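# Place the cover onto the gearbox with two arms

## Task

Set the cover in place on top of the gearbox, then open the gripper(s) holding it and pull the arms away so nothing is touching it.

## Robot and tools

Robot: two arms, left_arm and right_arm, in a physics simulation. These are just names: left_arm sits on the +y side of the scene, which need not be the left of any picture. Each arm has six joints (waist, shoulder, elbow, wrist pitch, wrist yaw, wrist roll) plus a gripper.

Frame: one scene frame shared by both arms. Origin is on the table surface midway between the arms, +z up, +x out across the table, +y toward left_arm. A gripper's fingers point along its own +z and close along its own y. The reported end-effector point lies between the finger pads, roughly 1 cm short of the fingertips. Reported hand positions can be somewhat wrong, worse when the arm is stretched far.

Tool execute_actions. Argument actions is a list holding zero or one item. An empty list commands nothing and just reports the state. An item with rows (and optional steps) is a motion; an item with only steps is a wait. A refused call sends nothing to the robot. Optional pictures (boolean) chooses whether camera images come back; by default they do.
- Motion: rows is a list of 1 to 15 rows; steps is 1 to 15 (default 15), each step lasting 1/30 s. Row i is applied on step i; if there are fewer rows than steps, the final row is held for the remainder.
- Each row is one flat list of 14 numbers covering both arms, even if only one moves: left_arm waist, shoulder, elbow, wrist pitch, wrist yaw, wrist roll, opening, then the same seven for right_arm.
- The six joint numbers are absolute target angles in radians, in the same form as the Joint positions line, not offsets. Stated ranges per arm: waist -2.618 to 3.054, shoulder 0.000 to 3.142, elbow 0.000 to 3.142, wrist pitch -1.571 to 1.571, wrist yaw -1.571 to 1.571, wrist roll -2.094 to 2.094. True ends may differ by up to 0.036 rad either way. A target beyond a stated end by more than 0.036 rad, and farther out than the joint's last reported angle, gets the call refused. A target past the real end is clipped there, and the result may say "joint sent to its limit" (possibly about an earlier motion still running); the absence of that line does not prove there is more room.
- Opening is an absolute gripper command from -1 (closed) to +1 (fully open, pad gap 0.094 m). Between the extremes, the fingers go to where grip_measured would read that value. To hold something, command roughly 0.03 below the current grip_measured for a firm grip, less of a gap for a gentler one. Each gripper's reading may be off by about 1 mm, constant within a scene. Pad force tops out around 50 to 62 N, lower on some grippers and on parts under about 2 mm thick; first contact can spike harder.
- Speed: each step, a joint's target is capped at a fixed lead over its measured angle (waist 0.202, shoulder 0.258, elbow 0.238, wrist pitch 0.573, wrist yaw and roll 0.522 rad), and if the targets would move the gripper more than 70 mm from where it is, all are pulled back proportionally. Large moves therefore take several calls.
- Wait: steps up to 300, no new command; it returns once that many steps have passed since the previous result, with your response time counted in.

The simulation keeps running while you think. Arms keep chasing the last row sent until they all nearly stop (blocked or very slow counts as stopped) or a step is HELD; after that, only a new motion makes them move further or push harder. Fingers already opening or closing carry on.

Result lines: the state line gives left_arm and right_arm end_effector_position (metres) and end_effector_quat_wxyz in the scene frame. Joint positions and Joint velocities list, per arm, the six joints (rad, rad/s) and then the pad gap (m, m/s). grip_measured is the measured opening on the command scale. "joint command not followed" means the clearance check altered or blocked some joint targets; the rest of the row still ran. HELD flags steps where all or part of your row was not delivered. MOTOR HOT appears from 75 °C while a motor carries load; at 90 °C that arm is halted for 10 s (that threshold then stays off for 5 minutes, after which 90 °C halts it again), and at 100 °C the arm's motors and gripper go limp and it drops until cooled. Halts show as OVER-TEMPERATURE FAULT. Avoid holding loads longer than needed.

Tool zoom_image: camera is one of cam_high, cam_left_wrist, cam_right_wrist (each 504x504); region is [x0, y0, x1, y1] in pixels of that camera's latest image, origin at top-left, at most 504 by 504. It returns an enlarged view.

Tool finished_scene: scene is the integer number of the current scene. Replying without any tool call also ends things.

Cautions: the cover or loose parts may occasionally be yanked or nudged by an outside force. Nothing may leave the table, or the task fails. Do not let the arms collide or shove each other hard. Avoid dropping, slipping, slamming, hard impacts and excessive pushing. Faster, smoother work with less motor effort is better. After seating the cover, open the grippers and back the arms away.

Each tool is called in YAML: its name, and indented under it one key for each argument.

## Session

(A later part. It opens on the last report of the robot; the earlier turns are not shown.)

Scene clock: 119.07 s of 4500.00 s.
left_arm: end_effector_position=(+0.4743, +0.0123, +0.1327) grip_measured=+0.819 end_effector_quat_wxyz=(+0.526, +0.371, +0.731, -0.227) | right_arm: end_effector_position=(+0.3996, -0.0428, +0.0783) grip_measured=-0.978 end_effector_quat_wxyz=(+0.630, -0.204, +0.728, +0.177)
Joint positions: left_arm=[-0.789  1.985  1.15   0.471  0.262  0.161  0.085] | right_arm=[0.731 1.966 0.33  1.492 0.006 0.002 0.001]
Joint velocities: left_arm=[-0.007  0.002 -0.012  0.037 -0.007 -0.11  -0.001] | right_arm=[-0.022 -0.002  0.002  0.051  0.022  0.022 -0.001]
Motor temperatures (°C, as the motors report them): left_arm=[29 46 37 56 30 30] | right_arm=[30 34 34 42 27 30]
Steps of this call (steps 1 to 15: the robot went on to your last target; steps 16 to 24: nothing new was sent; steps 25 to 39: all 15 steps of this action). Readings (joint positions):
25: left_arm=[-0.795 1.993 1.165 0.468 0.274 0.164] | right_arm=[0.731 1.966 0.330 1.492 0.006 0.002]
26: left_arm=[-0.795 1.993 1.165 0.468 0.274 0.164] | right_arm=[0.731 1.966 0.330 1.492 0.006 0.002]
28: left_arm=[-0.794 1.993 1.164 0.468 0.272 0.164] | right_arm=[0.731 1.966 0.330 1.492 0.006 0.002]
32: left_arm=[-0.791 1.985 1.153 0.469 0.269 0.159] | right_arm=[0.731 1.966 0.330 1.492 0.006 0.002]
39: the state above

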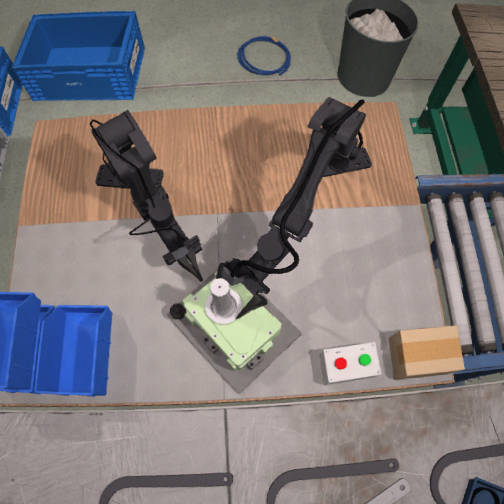

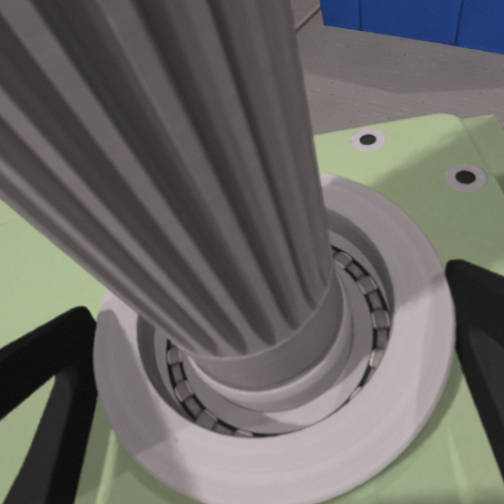

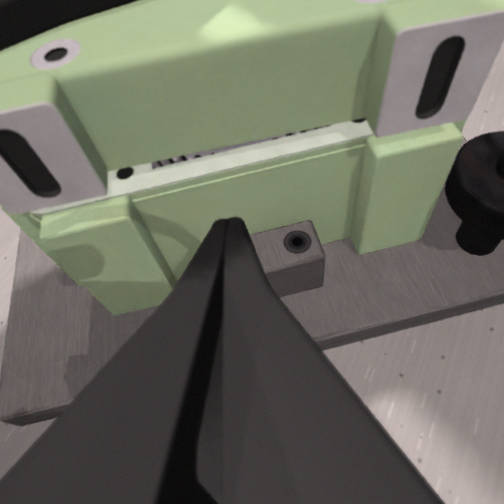

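execute_actions:
  actions:
    - {"rows":[[-0.775,1.95,1.148,0.55,0.245,0.165,0.79,0.735,1.94,0.31,1.5,0,0,-1],[-0.78,1.958,1.148,0.54,0.255,0.165,0.79,0.735,1.94,0.31,1.5,0,0,-1],[-0.785,1.966,1.148,0.53,0.26,0.165,0.79,0.735,1.94,0.31,1.5,0,0,-1],[-0.788,1.974,1.148,0.52,0.26,0.165,0.79,0.735,1.94,0.31,1.5,0,0,-1],[-0.788,1.982,1.148,0.51,0.26,0.165,0.79,0.735,1.94,0.31,1.5,0,0,-1],[-0.788,1.99,1.148,0.5,0.26,0.165,0.79,0.735,1.94,0.31,1.5,0,0,-1],[-0.788,1.998,1.148,0.5,0.26,0.165,0.79,0.735,1.94,0.31,1.5,0,0,-1]],"steps":15}

Scene clock: 120.40 s of 4500.00 s.
left_arm: end_effector_position=(+0.4741, +0.0121, +0.1310) grip_measured=+0.819 end_effector_quat_wxyz=(+0.524, +0.372, +0.731, -0.227) | right_arm: end_effector_position=(+0.3996, -0.0428, +0.0783) grip_measured=-0.978 end_effector_quat_wxyz=(+0.630, -0.204, +0.728, +0.177)
Joint positions: left_arm=[-0.789  1.988  1.15   0.47   0.264  0.162  0.085] | right_arm=[0.731 1.966 0.33  1.492 0.006 0.002 0.001]
Joint velocities: left_arm=[ 0.007 -0.007 -0.007 -0.051  0.022 -0.007 -0.001] | right_arm=[-0.017 -0.007 -0.007 -0.022 -0.051 -0.022  0.001]
Motor temperatures (°C, as the motors report them): left_arm=[29 46 36 56 30 30] | right_arm=[30 34 34 42 27 30]
Steps of this call (steps 1 to 15: the robot went on to your last target; steps 16 to 25: nothing new was sent; steps 26 to 40: all 15 steps of this action). Readings (joint positions):
26: left_arm=[-0.789 1.985 1.150 0.471 0.262 0.161] | right_arm=[0.731 1.966 0.330 1.492 0.006 0.002]
27: left_arm=[-0.789 1.985 1.150 0.471 0.263 0.161] | right_arm=[0.731 1.966 0.330 1.492 0.006 0.002]
29: left_arm=[-0.789 1.986 1.150 0.470 0.264 0.161] | right_arm=[0.731 1.966 0.330 1.492 0.006 0.002]
33: left_arm=[-0.789 1.988 1.150 0.470 0.264 0.162] | right_arm=[0.731 1.966 0.330 1.492 0.006 0.002]
40: the state above

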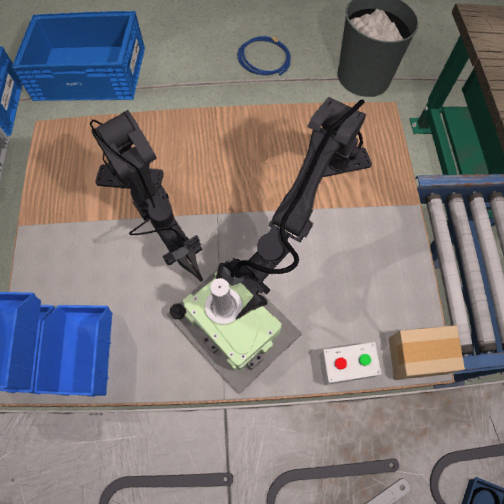

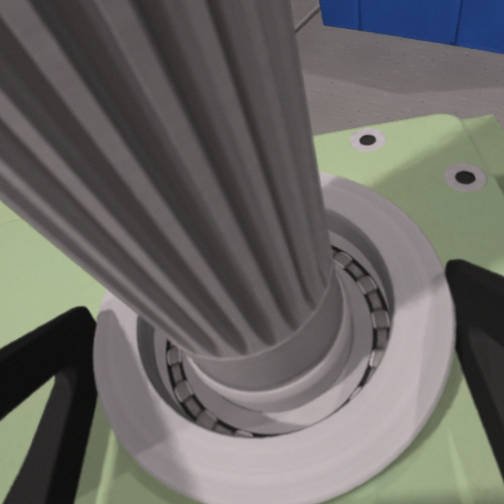

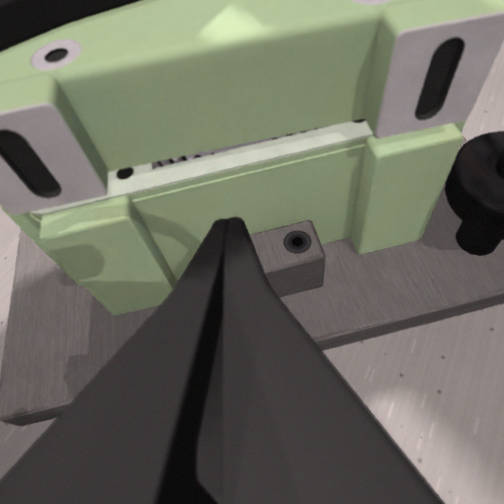

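zoom_image:
  camera: "cam_high"
  region: [160,260,310,400]

zoom_image:
  camera: "cam_left_wrist"
  region: [90,170,460,504]

Region (160, 260, 310, 400) of cam_high's 504x504 image, scaled by 3.360, with more detail than that image has; it fills the top 470 rows of this view, and the rest is white.

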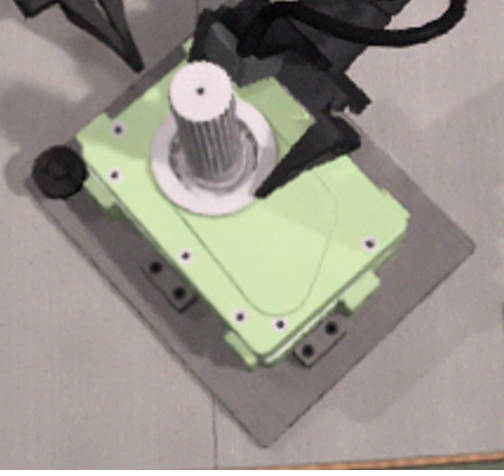

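Region (90, 170, 460, 504) of cam_left_wrist's 504x504 image, scaled by 1.362, with more detail than that image has; it fills the top 455 rows of this view, and the rest is white.

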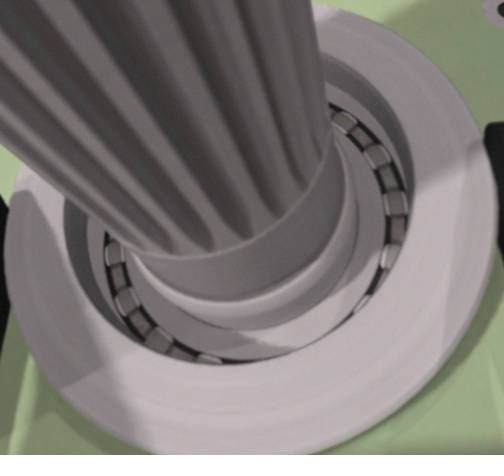

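execute_actions:
  actions:
    - {"rows":[[-0.79,1.99,1.154,0.51,0.265,0.165,0.79,0.735,1.94,0.31,1.5,0,0,-1],[-0.793,1.985,1.16,0.52,0.27,0.165,0.79,0.735,1.94,0.31,1.5,0,0,-1],[-0.796,1.985,1.166,0.53,0.275,0.165,0.79,0.735,1.94,0.31,1.5,0,0,-1],[-0.799,1.985,1.172,0.53,0.28,0.165,0.79,0.735,1.94,0.31,1.5,0,0,-1],[-0.802,1.985,1.178,0.53,0.28,0.165,0.79,0.735,1.94,0.31,1.5,0,0,-1]],"steps":15}

Scene clock: 122.20 s of 4500.00 s.
left_arm: end_effector_position=(+0.4736, +0.0115, +0.1309) grip_measured=+0.819 end_effector_quat_wxyz=(+0.525, +0.374, +0.730, -0.227) | right_arm: end_effector_position=(+0.3996, -0.0428, +0.0783) grip_measured=-0.978 end_effector_quat_wxyz=(+0.630, -0.204, +0.728, +0.177)
Joint positions: left_arm=[-0.79   1.988  1.15   0.47   0.263  0.165  0.085] | right_arm=[0.731 1.966 0.33  1.492 0.006 0.002 0.001]
Joint velocities: left_arm=[-0.012  0.002 -0.002 -0.007  0.007  0.022 -0.001] | right_arm=[ 0.017  0.007 -0.012 -0.037  0.007 -0.022 -0.   ]
Motor temperatures (°C, as the motors report them): left_arm=[29 45 36 55 30 30] | right_arm=[30 35 33 42 27 30]
Steps of this call (steps 1 to 15: the robot went on to your last target; steps 16 to 39: nothing new was sent; steps 40 to 54: all 15 steps of this action). Readings (joint positions):
40: left_arm=[-0.789 1.988 1.150 0.470 0.264 0.162] | right_arm=[0.731 1.966 0.330 1.492 0.006 0.002]
41: left_arm=[-0.789 1.988 1.150 0.470 0.264 0.162] | right_arm=[0.731 1.966 0.330 1.492 0.006 0.002]
43: left_arm=[-0.789 1.988 1.150 0.470 0.264 0.163] | right_arm=[0.731 1.966 0.330 1.492 0.006 0.002]
47: left_arm=[-0.790 1.988 1.150 0.470 0.264 0.165] | right_arm=[0.731 1.966 0.330 1.492 0.006 0.002]
54: the state above

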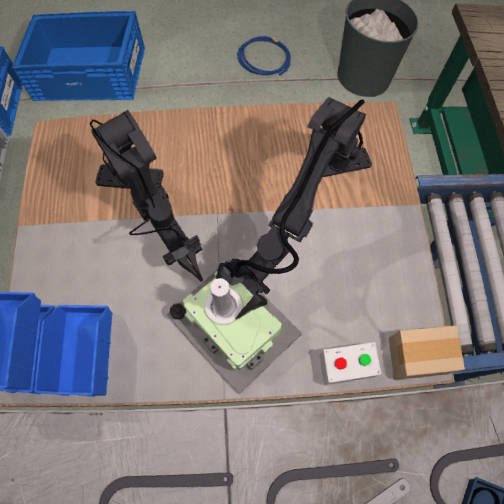

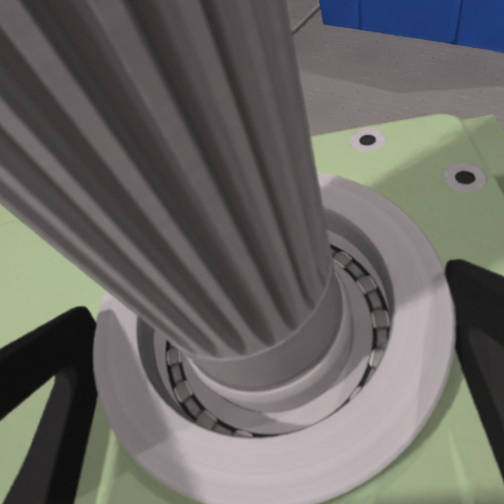

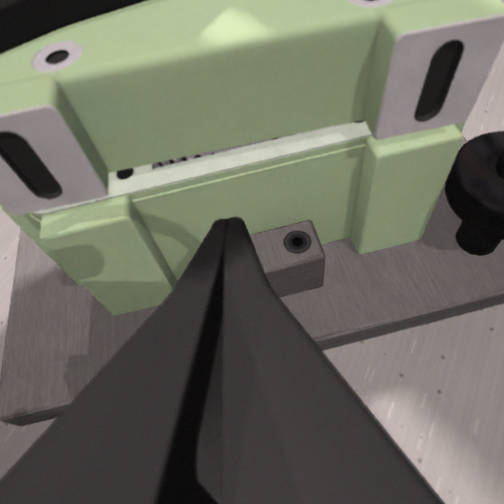

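execute_actions:
  actions:
    - {"rows":[[-0.8,1.985,1.181,0.535,0.28,0.165,0.79,0.735,1.94,0.31,1.5,0,0,-1],[-0.8,1.985,1.184,0.54,0.28,0.165,0.79,0.735,1.94,0.31,1.5,0,0,-1],[-0.8,1.985,1.187,0.545,0.28,0.165,0.79,0.735,1.94,0.31,1.5,0,0,-1],[-0.8,1.985,1.19,0.55,0.28,0.165,0.79,0.735,1.94,0.31,1.5,0,0,-1],[-0.8,1.985,1.193,0.55,0.28,0.165,0.79,0.735,1.94,0.31,1.5,0,0,-1],[-0.8,1.985,1.196,0.55,0.28,0.165,0.79,0.735,1.94,0.31,1.5,0,0,-1]],"steps":15}

Scene clock: 123.70 s of 4500.00 s.
left_arm: end_effector_position=(+0.4736, +0.0115, +0.1311) grip_measured=+0.819 end_effector_quat_wxyz=(+0.525, +0.374, +0.730, -0.227) | right_arm: end_effector_position=(+0.3996, -0.0428, +0.0783) grip_measured=-0.978 end_effector_quat_wxyz=(+0.630, -0.204, +0.728, +0.177)
Joint positions: left_arm=[-0.79   1.988  1.15   0.471  0.263  0.166  0.085] | right_arm=[0.731 1.966 0.33  1.492 0.006 0.002 0.001]
Joint velocities: left_arm=[ 0.002 -0.022  0.002  0.037  0.007  0.007 -0.001] | right_arm=[ 0.012 -0.002  0.002 -0.037 -0.066 -0.007 -0.001]
Motor temperatures (°C, as the motors report them): left_arm=[29 45 36 55 30 30] | right_arm=[30 35 33 41 27 30]
Steps of this call (steps 1 to 15: the robot went on to your last target; steps 16 to 30: nothing new was sent; steps 31 to 45: all 15 steps of this action). Readings (joint positions):
31: left_arm=[-0.790 1.988 1.150 0.470 0.263 0.165] | right_arm=[0.731 1.966 0.330 1.492 0.006 0.002]
32: left_arm=[-0.790 1.988 1.150 0.470 0.263 0.165] | right_arm=[0.731 1.966 0.330 1.492 0.006 0.002]
34: left_arm=[-0.790 1.988 1.150 0.471 0.263 0.166] | right_arm=[0.731 1.966 0.330 1.492 0.006 0.002]
38: left_arm=[-0.790 1.988 1.150 0.471 0.263 0.166] | right_arm=[0.731 1.966 0.330 1.492 0.006 0.002]
45: the state above

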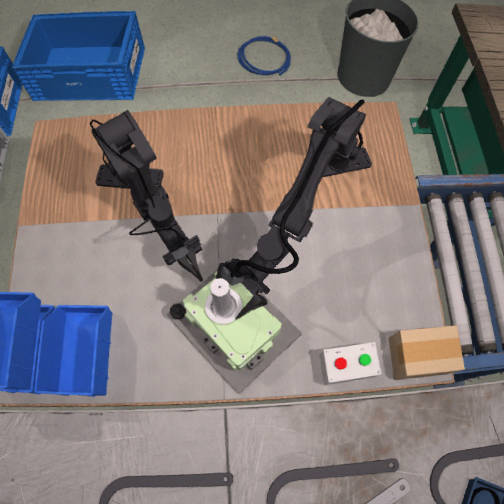

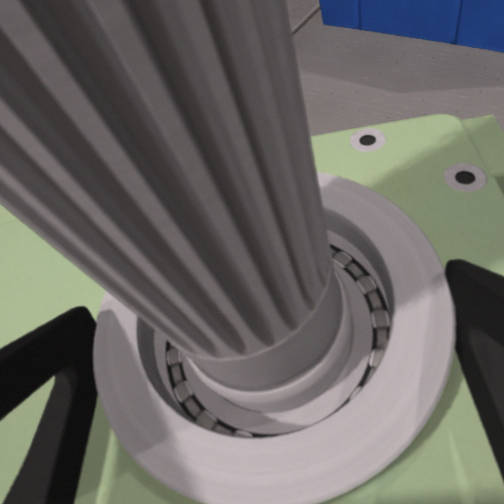

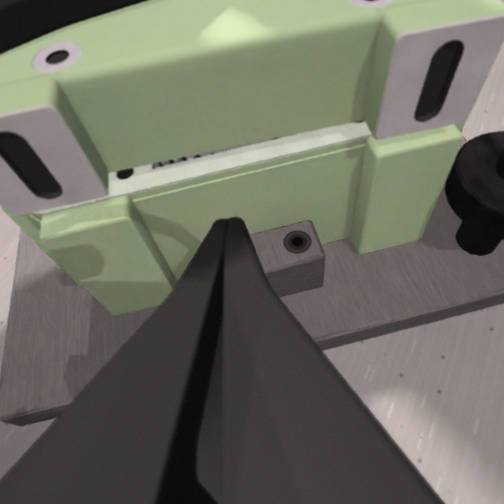

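execute_actions:
  actions:
    - {"rows":[[-0.8,1.98,1.199,0.555,0.28,0.165,0.79,0.735,1.94,0.31,1.5,0,0,-1],[-0.8,1.976,1.202,0.56,0.28,0.165,0.79,0.735,1.94,0.31,1.5,0,0,-1],[-0.8,1.973,1.205,0.565,0.28,0.165,0.79,0.735,1.94,0.31,1.5,0,0,-1],[-0.8,1.97,1.208,0.57,0.28,0.165,0.79,0.735,1.94,0.31,1.5,0,0,-1],[-0.8,1.97,1.211,0.57,0.28,0.165,0.79,0.735,1.94,0.31,1.5,0,0,-1],[-0.8,1.97,1.214,0.57,0.28,0.165,0.79,0.735,1.94,0.31,1.5,0,0,-1]],"steps":15}

Scene clock: 125.23 s of 4500.00 s.
left_arm: end_effector_position=(+0.4740, +0.0111, +0.1319) grip_measured=+0.819 end_effector_quat_wxyz=(+0.525, +0.375, +0.730, -0.227) | right_arm: end_effector_position=(+0.3996, -0.0428, +0.0783) grip_measured=-0.978 end_effector_quat_wxyz=(+0.630, -0.204, +0.728, +0.177)
Joint positions: left_arm=[-0.79   1.988  1.154  0.467  0.264  0.167  0.085] | right_arm=[0.731 1.966 0.33  1.492 0.006 0.002 0.001]
Joint velocities: left_arm=[ 0.012 -0.027 -0.002  0.037 -0.095  0.037  0.   ] | right_arm=[ 0.002  0.007 -0.007 -0.081 -0.037 -0.037 -0.   ]
Motor temperatures (°C, as the motors report them): left_arm=[29 45 37 55 30 30] | right_arm=[30 35 33 41 27 30]
Steps of this call (steps 1 to 15: the robot went on to your last target; steps 16 to 31: nothing new was sent; steps 32 to 46: all 15 steps of this action). Readings (joint positions):
32: left_arm=[-0.790 1.988 1.150 0.471 0.263 0.166] | right_arm=[0.731 1.966 0.330 1.492 0.006 0.002]
33: left_arm=[-0.790 1.988 1.150 0.471 0.263 0.166] | right_arm=[0.731 1.966 0.330 1.492 0.006 0.002]
35: left_arm=[-0.790 1.988 1.150 0.472 0.263 0.166] | right_arm=[0.731 1.966 0.330 1.492 0.006 0.002]
39: left_arm=[-0.790 1.988 1.154 0.469 0.264 0.166] | right_arm=[0.731 1.966 0.330 1.492 0.006 0.002]
46: the state above

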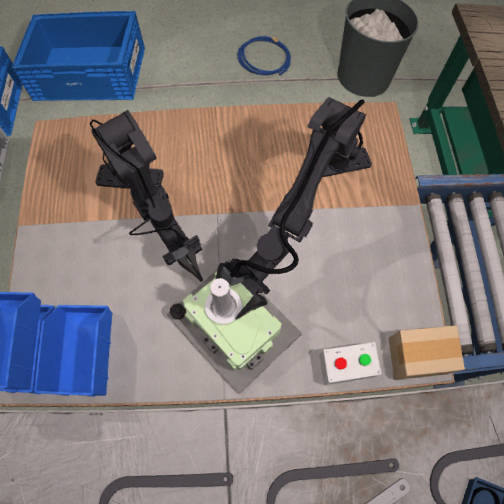

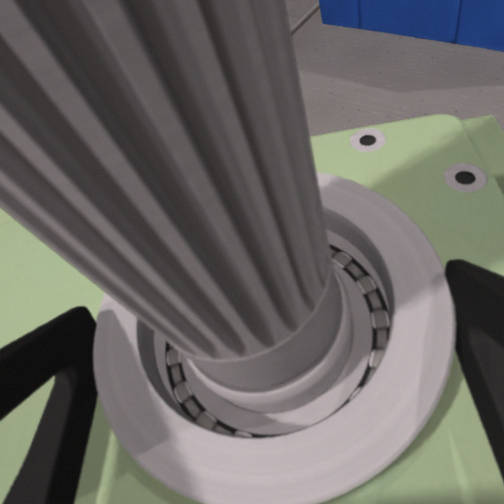

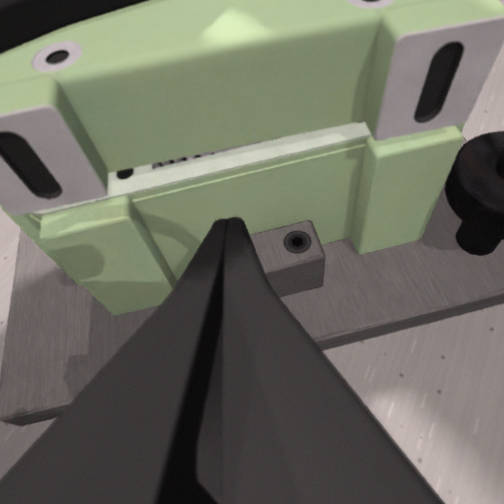

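execute_actions:
  actions:
    - {"rows":[[-0.802,1.97,1.205,0.565,0.27,0.165,0.79,0.735,1.94,0.31,1.5,0,0,-1],[-0.804,1.97,1.195,0.56,0.26,0.165,0.79,0.735,1.94,0.31,1.5,0,0,-1],[-0.806,1.97,1.185,0.555,0.25,0.165,0.79,0.735,1.94,0.31,1.5,0,0,-1],[-0.808,1.97,1.175,0.55,0.24,0.16,0.79,0.735,1.94,0.31,1.5,0,0,-1],[-0.81,1.97,1.175,0.55,0.23,0.16,0.79,0.735,1.94,0.31,1.5,0,0,-1],[-0.812,1.97,1.175,0.55,0.22,0.155,0.79,0.735,1.94,0.31,1.5,0,0,-1],[-0.814,1.97,1.175,0.55,0.21,0.155,0.79,0.735,1.94,0.31,1.5,0,0,-1],[-0.816,1.97,1.175,0.55,0.2,0.15,0.79,0.735,1.94,0.31,1.5,0,0,-1]],"steps":15}

zoom_image:
  camera: "cam_high"
  region: [160,260,310,400]

Scene clock: 126.70 s of 4500.00 s.
left_arm: end_effector_position=(+0.4743, +0.0112, +0.1302) grip_measured=+0.819 end_effector_quat_wxyz=(+0.523, +0.365, +0.738, -0.220) | right_arm: end_effector_position=(+0.3996, -0.0428, +0.0783) grip_measured=-0.978 end_effector_quat_wxyz=(+0.630, -0.204, +0.728, +0.177)
Joint positions: left_arm=[-0.8    1.987  1.154  0.459  0.232  0.151  0.085] | right_arm=[0.731 1.966 0.33  1.492 0.006 0.002 0.001]
Joint velocities: left_arm=[-0.012 -0.002  0.002 -0.11   0.037 -0.037  0.   ] | right_arm=[-0.012 -0.002  0.007 -0.081  0.022 -0.037  0.   ]
Motor temperatures (°C, as the motors report them): left_arm=[29 45 37 55 30 30] | right_arm=[30 35 33 41 27 30]
Steps of this call (steps 1 to 15: the robot went on to your last target; steps 16 to 29: nothing new was sent; steps 30 to 44: all 15 steps of this action). Readings (joint positions):
30: left_arm=[-0.790 1.988 1.154 0.467 0.264 0.167] | right_arm=[0.731 1.966 0.330 1.492 0.006 0.002]
31: left_arm=[-0.790 1.988 1.154 0.467 0.263 0.167] | right_arm=[0.731 1.966 0.330 1.492 0.006 0.002]
33: left_arm=[-0.791 1.988 1.154 0.466 0.261 0.167] | right_arm=[0.731 1.966 0.330 1.492 0.006 0.002]
37: left_arm=[-0.795 1.988 1.154 0.464 0.250 0.164] | right_arm=[0.731 1.966 0.330 1.492 0.006 0.002]
44: the state above

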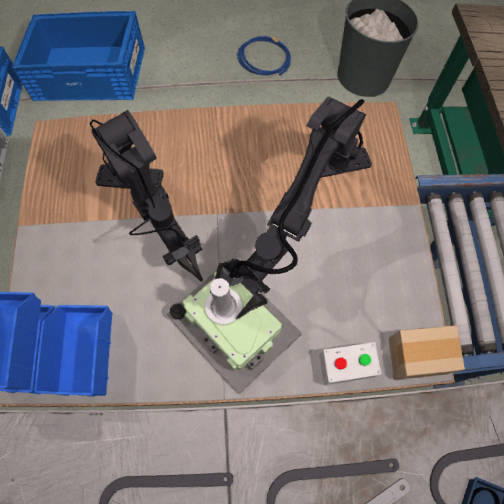

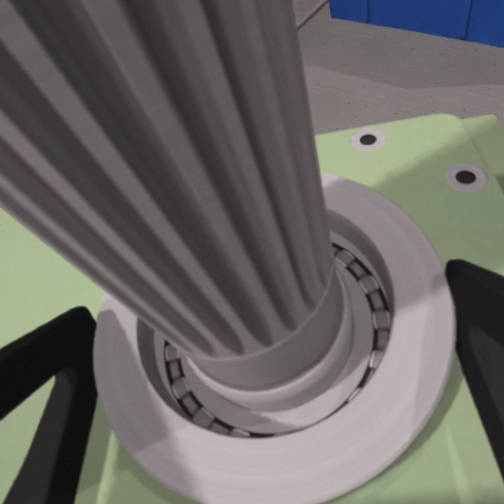

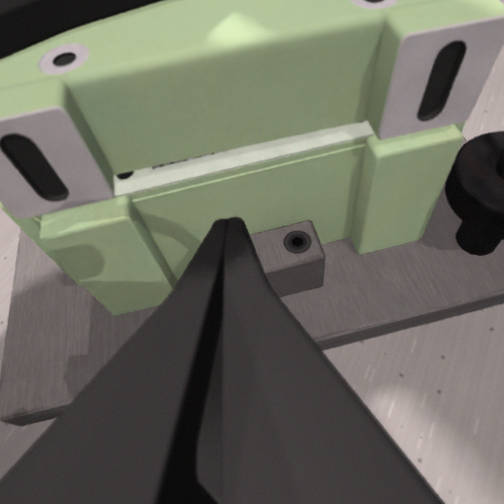

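Region (160, 260, 310, 400) of cam_high's 504x504 image, scaled by 3.360, with more detail than that image has; it fills the top 470 rows of this view, and the rest is white.

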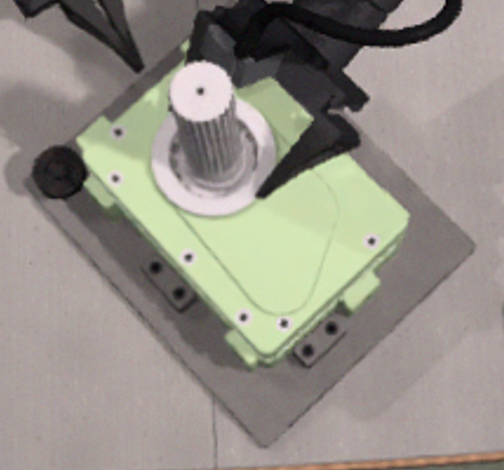

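execute_actions:
  actions:
    - {"rows":[[-0.818,1.972,1.175,0.545,0.193,0.15,0.79,0.735,1.94,0.31,1.5,0,0,-1],[-0.82,1.974,1.175,0.54,0.186,0.147,0.79,0.735,1.94,0.31,1.5,0,0,-1],[-0.822,1.976,1.175,0.535,0.179,0.144,0.79,0.735,1.94,0.31,1.5,0,0,-1],[-0.824,1.978,1.175,0.53,0.172,0.141,0.79,0.735,1.94,0.31,1.5,0,0,-1],[-0.826,1.98,1.175,0.53,0.165,0.138,0.79,0.735,1.94,0.31,1.5,0,0,-1]],"steps":15}

zoom_image:
  camera: "cam_high"
  region: [160,260,310,400]

Scene clock: 128.23 s of 4500.00 s.
left_arm: end_effector_position=(+0.4741, +0.0109, +0.1298) grip_measured=+0.819 end_effector_quat_wxyz=(+0.523, +0.363, +0.739, -0.219) | right_arm: end_effector_position=(+0.3996, -0.0428, +0.0783) grip_measured=-0.978 end_effector_quat_wxyz=(+0.630, -0.204, +0.728, +0.177)
Joint positions: left_arm=[-0.802  1.987  1.154  0.458  0.225  0.148  0.085] | right_arm=[0.731 1.966 0.33  1.492 0.006 0.002 0.001]
Joint velocities: left_arm=[-0.007 -0.002  0.007  0.022  0.037 -0.007  0.001] | right_arm=[-0.002 -0.012 -0.007  0.007 -0.007 -0.022  0.   ]
Motor temperatures (°C, as the motors report them): left_arm=[29 45 37 55 30 30] | right_arm=[30 35 33 41 27 30]
Steps of this call (steps 1 to 15: the robot went on to your last target; steps 16 to 31: nothing new was sent; steps 32 to 46: all 15 steps of this action). Readings (joint positions):
32: left_arm=[-0.800 1.987 1.154 0.459 0.231 0.151] | right_arm=[0.731 1.966 0.330 1.492 0.006 0.002]
33: left_arm=[-0.800 1.987 1.154 0.459 0.230 0.150] | right_arm=[0.731 1.966 0.330 1.492 0.006 0.002]
35: left_arm=[-0.802 1.987 1.154 0.458 0.226 0.148] | right_arm=[0.731 1.966 0.330 1.492 0.006 0.002]
39: left_arm=[-0.802 1.987 1.154 0.457 0.225 0.148] | right_arm=[0.731 1.966 0.330 1.492 0.006 0.002]
46: the state above

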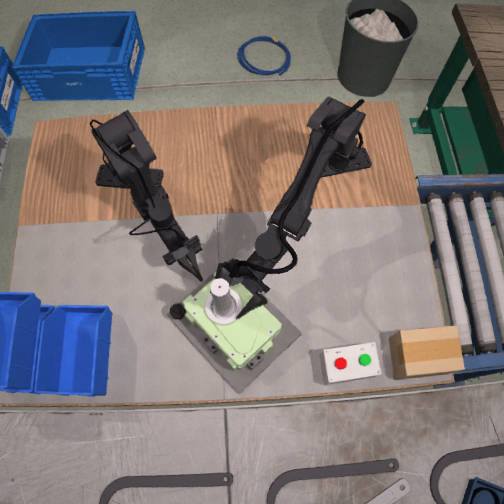

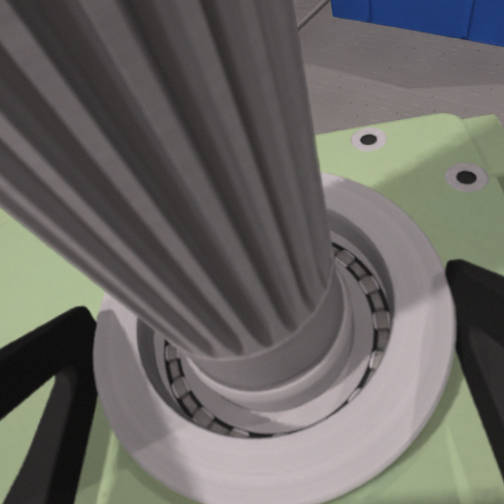

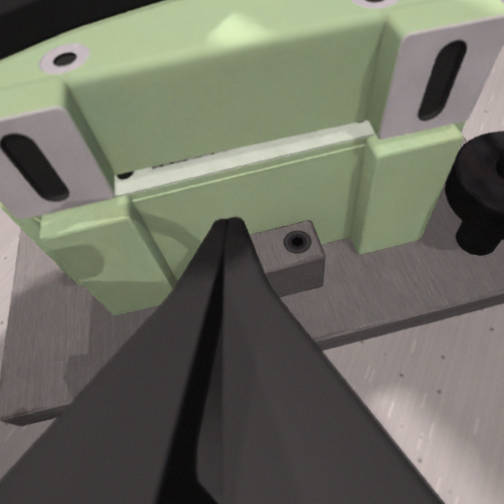

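Region (160, 260, 310, 400) of cam_high's 504x504 image, scaled by 3.360, with more detail than that image has; it fills the top 470 rows of this view, and the rest is white.

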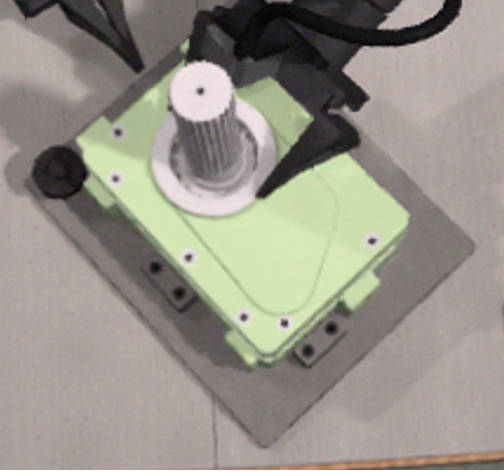

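Yaw stopped (engaged). Relax lateral loads and lower.

execute_actions:
  actions:
    - {"rows":[[-0.82,1.985,1.17,0.52,0.18,0.14,0.79,0.735,1.94,0.31,1.5,0,0,-1],[-0.814,1.99,1.165,0.51,0.195,0.145,0.79,0.735,1.94,0.31,1.5,0,0,-1],[-0.808,1.995,1.16,0.5,0.21,0.148,0.79,0.735,1.94,0.31,1.5,0,0,-1],[-0.802,2.0,1.155,0.49,0.225,0.148,0.79,0.735,1.94,0.31,1.5,0,0,-1],[-0.802,2.005,1.15,0.485,0.225,0.148,0.79,0.735,1.94,0.31,1.5,0,0,-1],[-0.802,2.01,1.145,0.48,0.225,0.148,0.79,0.735,1.94,0.31,1.5,0,0,-1],[-0.802,2.015,1.14,0.48,0.225,0.148,0.79,0.735,1.94,0.31,1.5,0,0,-1],[-0.802,2.02,1.135,0.48,0.225,0.148,0.79,0.735,1.94,0.31,1.5,0,0,-1]],"steps":15}

Scene clock: 129.60 s of 4500.00 s.
left_arm: end_effector_position=(+0.4735, +0.0113, +0.1283) grip_measured=+0.819 end_effector_quat_wxyz=(+0.521, +0.364, +0.740, -0.220) | right_arm: end_effector_position=(+0.3996, -0.0428, +0.0783) grip_measured=-0.978 end_effector_quat_wxyz=(+0.630, -0.204, +0.728, +0.177)
Joint positions: left_arm=[-0.801  1.988  1.152  0.458  0.229  0.148  0.085] | right_arm=[0.731 1.966 0.33  1.492 0.006 0.002 0.001]
Joint velocities: left_arm=[ 0.007  0.002  0.012 -0.007 -0.007 -0.037 -0.001] | right_arm=[-0.012  0.002  0.007 -0.037  0.022 -0.007 -0.   ]
Motor temperatures (°C, as the motors report them): left_arm=[29 44 37 55 30 30] | right_arm=[30 35 33 41 27 30]
Steps of this call (steps 1 to 15: the robot went on to your last target; steps 16 to 26: nothing new was sent; steps 27 to 41: all 15 steps of this action). Readings (joint positions):
27: left_arm=[-0.802 1.987 1.154 0.457 0.225 0.148] | right_arm=[0.731 1.966 0.330 1.492 0.006 0.002]
28: left_arm=[-0.802 1.987 1.154 0.456 0.225 0.148] | right_arm=[0.731 1.966 0.330 1.492 0.006 0.002]
30: left_arm=[-0.802 1.987 1.154 0.455 0.227 0.148] | right_arm=[0.731 1.966 0.330 1.492 0.006 0.002]
34: left_arm=[-0.801 1.988 1.153 0.456 0.229 0.148] | right_arm=[0.731 1.966 0.330 1.492 0.006 0.002]
41: the state above

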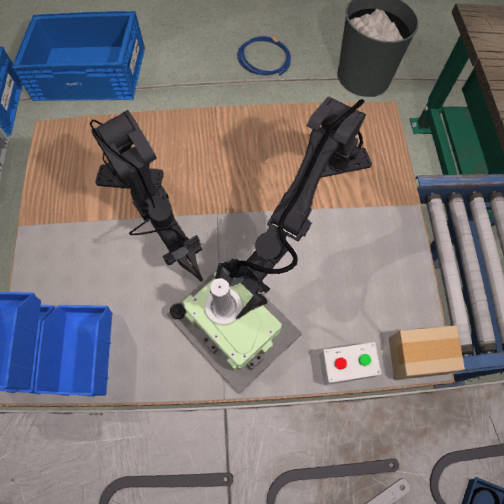

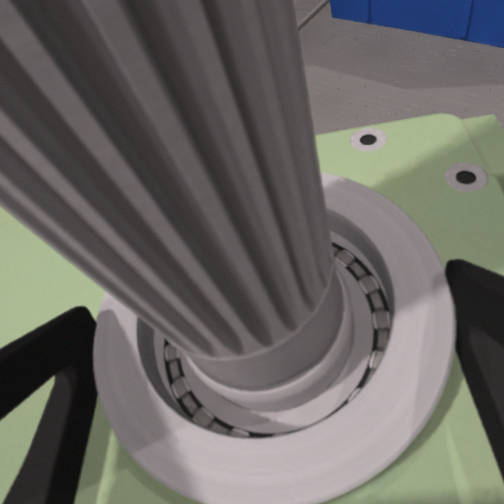

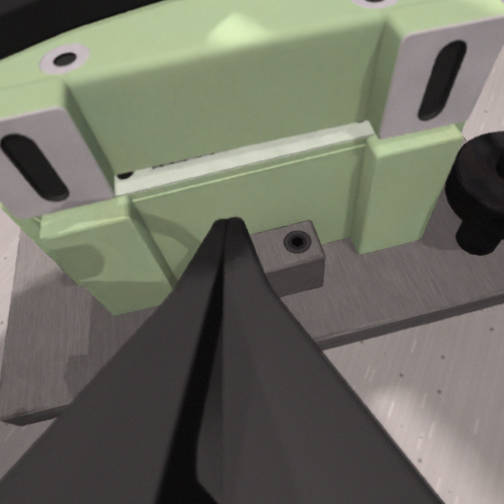

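execute_actions:
  actions:
    - {"rows":[[-0.802,2.01,1.145,0.475,0.229,0.148,0.79,0.735,1.94,0.31,1.5,0,0,-1],[-0.802,2.0,1.15,0.47,0.229,0.148,0.8,0.735,1.94,0.31,1.5,0,0,-1],[-0.802,1.99,1.152,0.465,0.229,0.148,0.81,0.735,1.94,0.31,1.5,0,0,-1],[-0.802,1.99,1.152,0.465,0.229,0.148,0.82,0.735,1.94,0.31,1.5,0,0,-1],[-0.802,1.99,1.152,0.465,0.229,0.148,0.835,0.735,1.94,0.31,1.5,0,0,-1],[-0.802,1.99,1.152,0.465,0.229,0.148,0.85,0.735,1.94,0.31,1.5,0,0,-1],[-0.802,1.99,1.152,0.465,0.229,0.148,0.88,0.735,1.94,0.31,1.5,0,0,-1]],"steps":15}

zoom_image:
  camera: "cam_high"
  region: [160,260,310,400]

Scene clock: 131.33 s of 4500.00 s.
left_arm: end_effector_position=(+0.4736, +0.0113, +0.1285) grip_measured=+0.878 end_effector_quat_wxyz=(+0.522, +0.364, +0.740, -0.220) | right_arm: end_effector_position=(+0.3996, -0.0428, +0.0783) grip_measured=-0.978 end_effector_quat_wxyz=(+0.630, -0.204, +0.728, +0.177)
Joint positions: left_arm=[-0.801  1.988  1.152  0.459  0.228  0.148  0.088] | right_arm=[0.731 1.966 0.33  1.492 0.006 0.002 0.001]
Joint velocities: left_arm=[-0.007 -0.017 -0.007 -0.022 -0.022  0.022  0.   ] | right_arm=[ 0.002 -0.012 -0.007 -0.051  0.007  0.037  0.   ]
Motor temperatures (°C, as the motors report them): left_arm=[29 44 37 54 30 30] | right_arm=[30 35 33 40 27 30]
Steps of this call (steps 1 to 15: the robot went on to your last target; steps 16 to 37: nothing new was sent; steps 38 to 52: all 15 steps of this action). Readings (joint positions):
38: left_arm=[-0.801 1.988 1.152 0.458 0.229 0.148] | right_arm=[0.731 1.966 0.330 1.492 0.006 0.002]
39: left_arm=[-0.801 1.988 1.152 0.458 0.229 0.148] | right_arm=[0.731 1.966 0.330 1.492 0.006 0.002]
41: left_arm=[-0.801 1.988 1.152 0.458 0.229 0.148] | right_arm=[0.731 1.966 0.330 1.492 0.006 0.002]
45: left_arm=[-0.801 1.988 1.152 0.458 0.228 0.148] | right_arm=[0.731 1.966 0.330 1.492 0.006 0.002]
52: the state above

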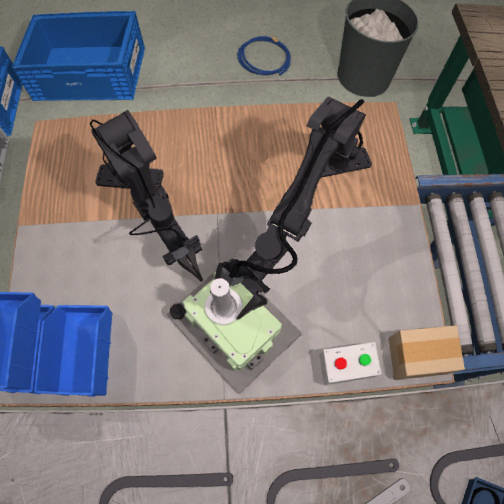

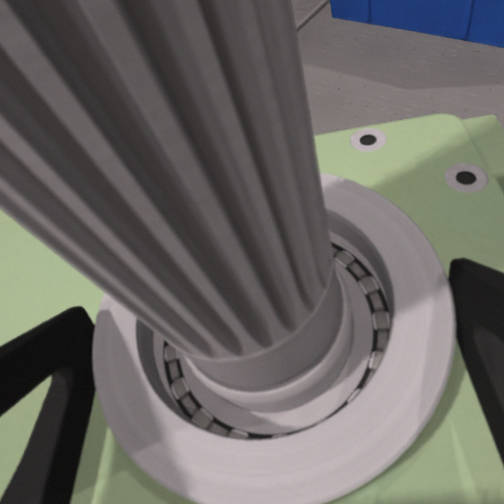

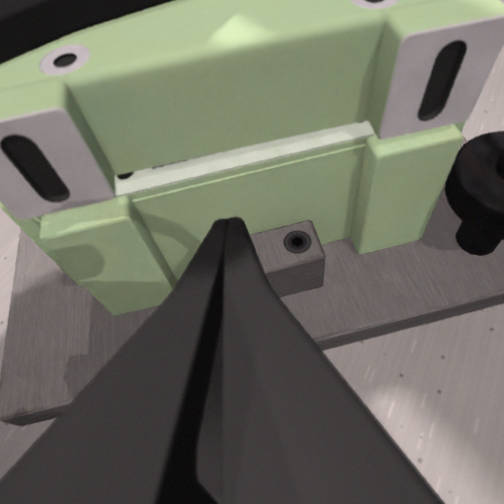

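Region (160, 260, 310, 400) of cam_high's 504x504 image, scaled by 3.360, with more detail than that image has; it fills the top 470 rows of this view, and the rest is white.

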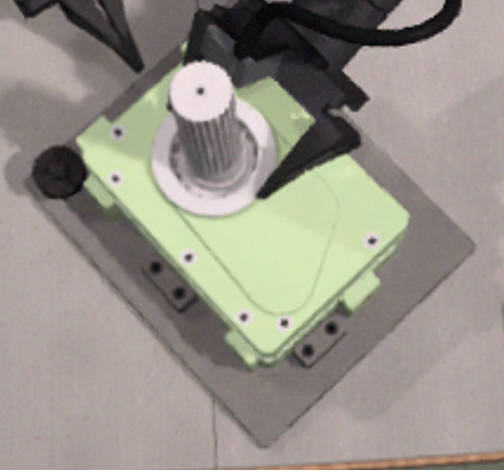

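zoom_image:
  camera: "cam_left_wrist"
  region: [120,190,420,460]

zoom_image:
  camera: "cam_right_wrist"
  region: [0,0,504,260]

Region (120, 190, 420, 460) of cam_left_wrist's 504x504 image, scaled by 1.680, with more detail than that image has; it fills the top 454 rows of this view, and the rest is white.

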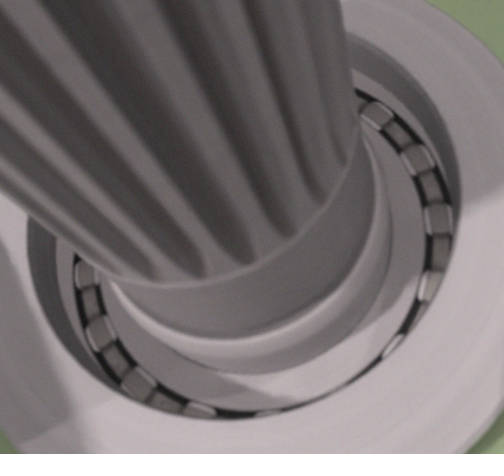

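Region (0, 0, 504, 260) of cam_right_wrist's 504x504 image, scaled by 1.000; it fills the top 260 rows of this view, and the rest is white.

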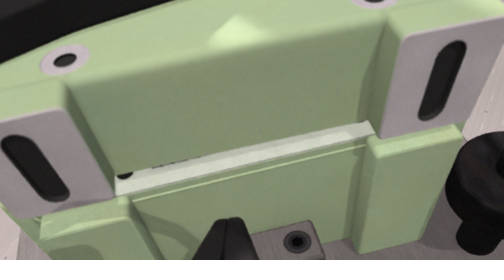

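execute_actions:
  actions:
    - {"rows":[[-0.802,1.99,1.152,0.465,0.229,0.148,0.84,0.735,1.94,0.31,1.5,0,0,-1],[-0.802,1.99,1.152,0.465,0.229,0.148,0.81,0.735,1.94,0.31,1.5,0,0,-1],[-0.802,1.99,1.152,0.465,0.229,0.148,0.79,0.735,1.94,0.31,1.5,0,0,-1],[-0.802,1.99,1.152,0.465,0.229,0.148,0.79,0.735,1.94,0.31,1.5,0,0,-1],[-0.802,1.99,1.152,0.465,0.229,0.148,0.79,0.735,1.94,0.31,1.5,0,0,-1],[-0.805,1.988,1.155,0.475,0.24,0.165,0.79,0.735,1.94,0.31,1.5,0,0,-1],[-0.808,1.986,1.158,0.485,0.25,0.18,0.79,0.735,1.94,0.31,1.5,0,0,-1],[-0.811,1.984,1.161,0.495,0.26,0.195,0.79,0.735,1.94,0.31,1.5,0,0,-1],[-0.814,1.982,1.164,0.505,0.27,0.21,0.79,0.735,1.94,0.31,1.5,0,0,-1],[-0.817,1.98,1.167,0.515,0.28,0.225,0.79,0.735,1.94,0.31,1.5,0,0,-1],[-0.82,1.98,1.17,0.52,0.28,0.24,0.79,0.735,1.94,0.31,1.5,0,0,-1],[-0.82,1.98,1.17,0.52,0.28,0.255,0.79,0.735,1.94,0.31,1.5,0,0,-1]],"steps":15}

Scene clock: 134.00 s of 4500.00 s.
left_arm: end_effector_position=(+0.4736, +0.0109, +0.1293) grip_measured=+0.819 end_effector_quat_wxyz=(+0.524, +0.368, +0.736, -0.218) | right_arm: end_effector_position=(+0.3996, -0.0428, +0.0783) grip_measured=-0.978 end_effector_quat_wxyz=(+0.630, -0.204, +0.728, +0.177)
Joint positions: left_arm=[-0.801  1.988  1.152  0.462  0.23   0.159  0.085] | right_arm=[0.731 1.966 0.33  1.492 0.006 0.002 0.001]
Joint velocities: left_arm=[-0.012 -0.022  0.007 -0.022  0.007 -0.022 -0.001] | right_arm=[-0.007 -0.002 -0.017 -0.037  0.022 -0.007 -0.   ]
Motor temperatures (°C, as the motors report them): left_arm=[29 43 36 53 30 30] | right_arm=[30 35 33 40 27 30]
Steps of this call (steps 1 to 15: the robot went on to your last target; steps 16 to 65: nothing new was sent; steps 66 to 80: all 15 steps of this action). Readings (joint positions):
66: left_arm=[-0.801 1.988 1.152 0.459 0.228 0.148] | right_arm=[0.731 1.966 0.330 1.492 0.006 0.002]
67: left_arm=[-0.801 1.988 1.152 0.459 0.227 0.148] | right_arm=[0.731 1.966 0.330 1.492 0.006 0.002]
69: left_arm=[-0.801 1.988 1.152 0.459 0.227 0.149] | right_arm=[0.731 1.966 0.330 1.492 0.006 0.002]
73: left_arm=[-0.801 1.988 1.152 0.461 0.228 0.153] | right_arm=[0.731 1.966 0.330 1.492 0.006 0.002]
80: the state above

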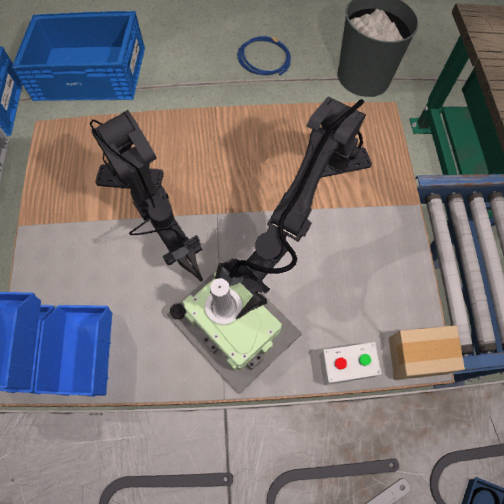

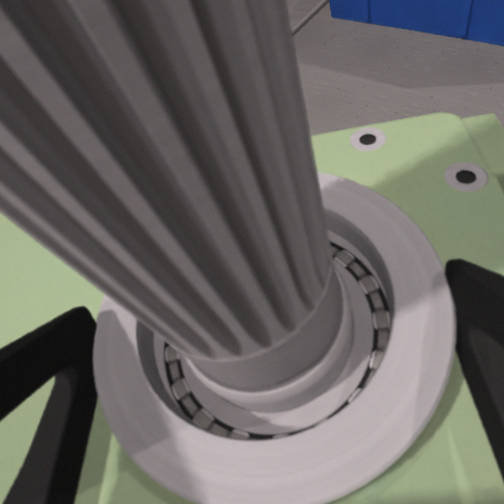

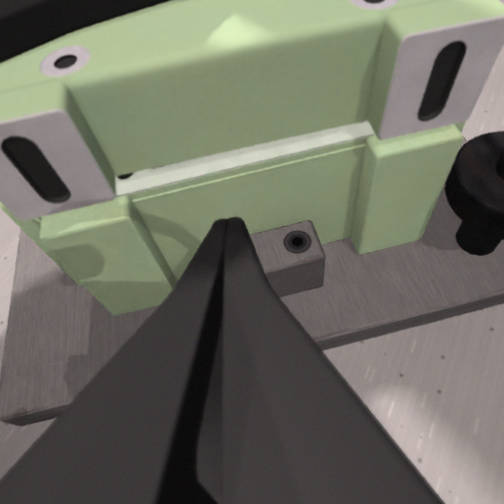

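Slight progress. More roll, and press down.

execute_actions:
  actions:
    - {"rows":[[-0.815,1.985,1.165,0.51,0.27,0.275,0.79,0.735,1.94,0.31,1.5,0,0,-1],[-0.81,1.99,1.16,0.5,0.26,0.295,0.79,0.735,1.94,0.31,1.5,0,0,-1],[-0.81,1.995,1.155,0.49,0.25,0.315,0.79,0.735,1.94,0.31,1.5,0,0,-1],[-0.81,2.0,1.15,0.48,0.24,0.335,0.79,0.735,1.94,0.31,1.5,0,0,-1],[-0.81,2.005,1.145,0.47,0.23,0.355,0.79,0.735,1.94,0.31,1.5,0,0,-1],[-0.81,2.01,1.14,0.46,0.23,0.375,0.79,0.735,1.94,0.31,1.5,0,0,-1],[-0.81,2.015,1.135,0.45,0.23,0.395,0.79,0.735,1.94,0.31,1.5,0,0,-1],[-0.81,2.02,1.13,0.44,0.23,0.41,0.79,0.735,1.94,0.31,1.5,0,0,-1]],"steps":15}

Scene clock: 135.27 s of 4500.00 s.
left_arm: end_effector_position=(+0.4737, +0.0112, +0.1279) grip_measured=+0.819 end_effector_quat_wxyz=(+0.524, +0.373, +0.735, -0.213) | right_arm: end_effector_position=(+0.3996, -0.0428, +0.0783) grip_measured=-0.978 end_effector_quat_wxyz=(+0.630, -0.204, +0.728, +0.177)
Joint positions: left_arm=[-0.801  1.989  1.152  0.46   0.229  0.173  0.085] | right_arm=[0.731 1.966 0.33  1.492 0.006 0.002 0.001]
Joint velocities: left_arm=[-0.007 -0.007 -0.007 -0.007  0.022 -0.022  0.001] | right_arm=[ 0.012 -0.002  0.002 -0.051  0.11  -0.007 -0.001]
Motor temperatures (°C, as the motors report them): left_arm=[29 43 36 53 30 30] | right_arm=[30 35 32 40 27 30]
Steps of this call (steps 1 to 15: the robot went on to your last target; steps 16 to 23: nothing new was sent; steps 24 to 38: all 15 steps of this action). Readings (joint positions):
24: left_arm=[-0.801 1.988 1.152 0.462 0.230 0.160] | right_arm=[0.731 1.966 0.330 1.492 0.006 0.002]
25: left_arm=[-0.801 1.988 1.152 0.462 0.230 0.162] | right_arm=[0.731 1.966 0.330 1.492 0.006 0.002]
27: left_arm=[-0.801 1.988 1.152 0.461 0.229 0.166] | right_arm=[0.731 1.966 0.330 1.492 0.006 0.002]
31: left_arm=[-0.801 1.989 1.152 0.460 0.229 0.173] | right_arm=[0.731 1.966 0.330 1.492 0.006 0.002]
38: the state above

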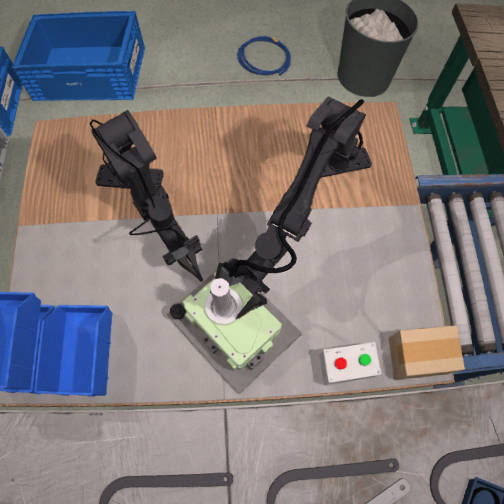

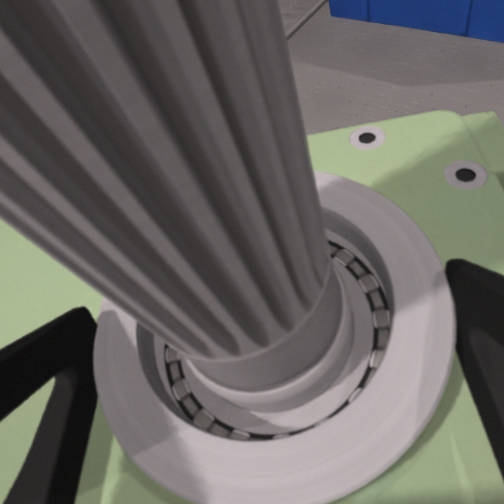

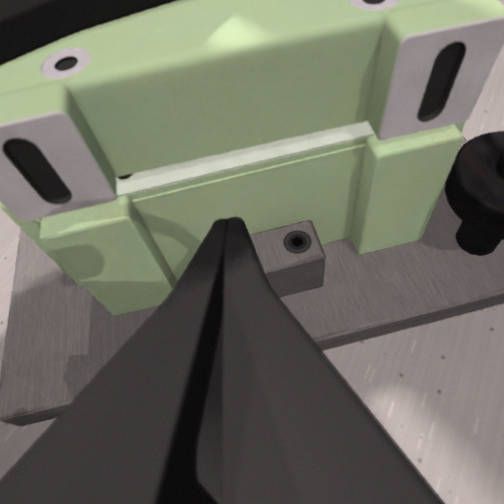

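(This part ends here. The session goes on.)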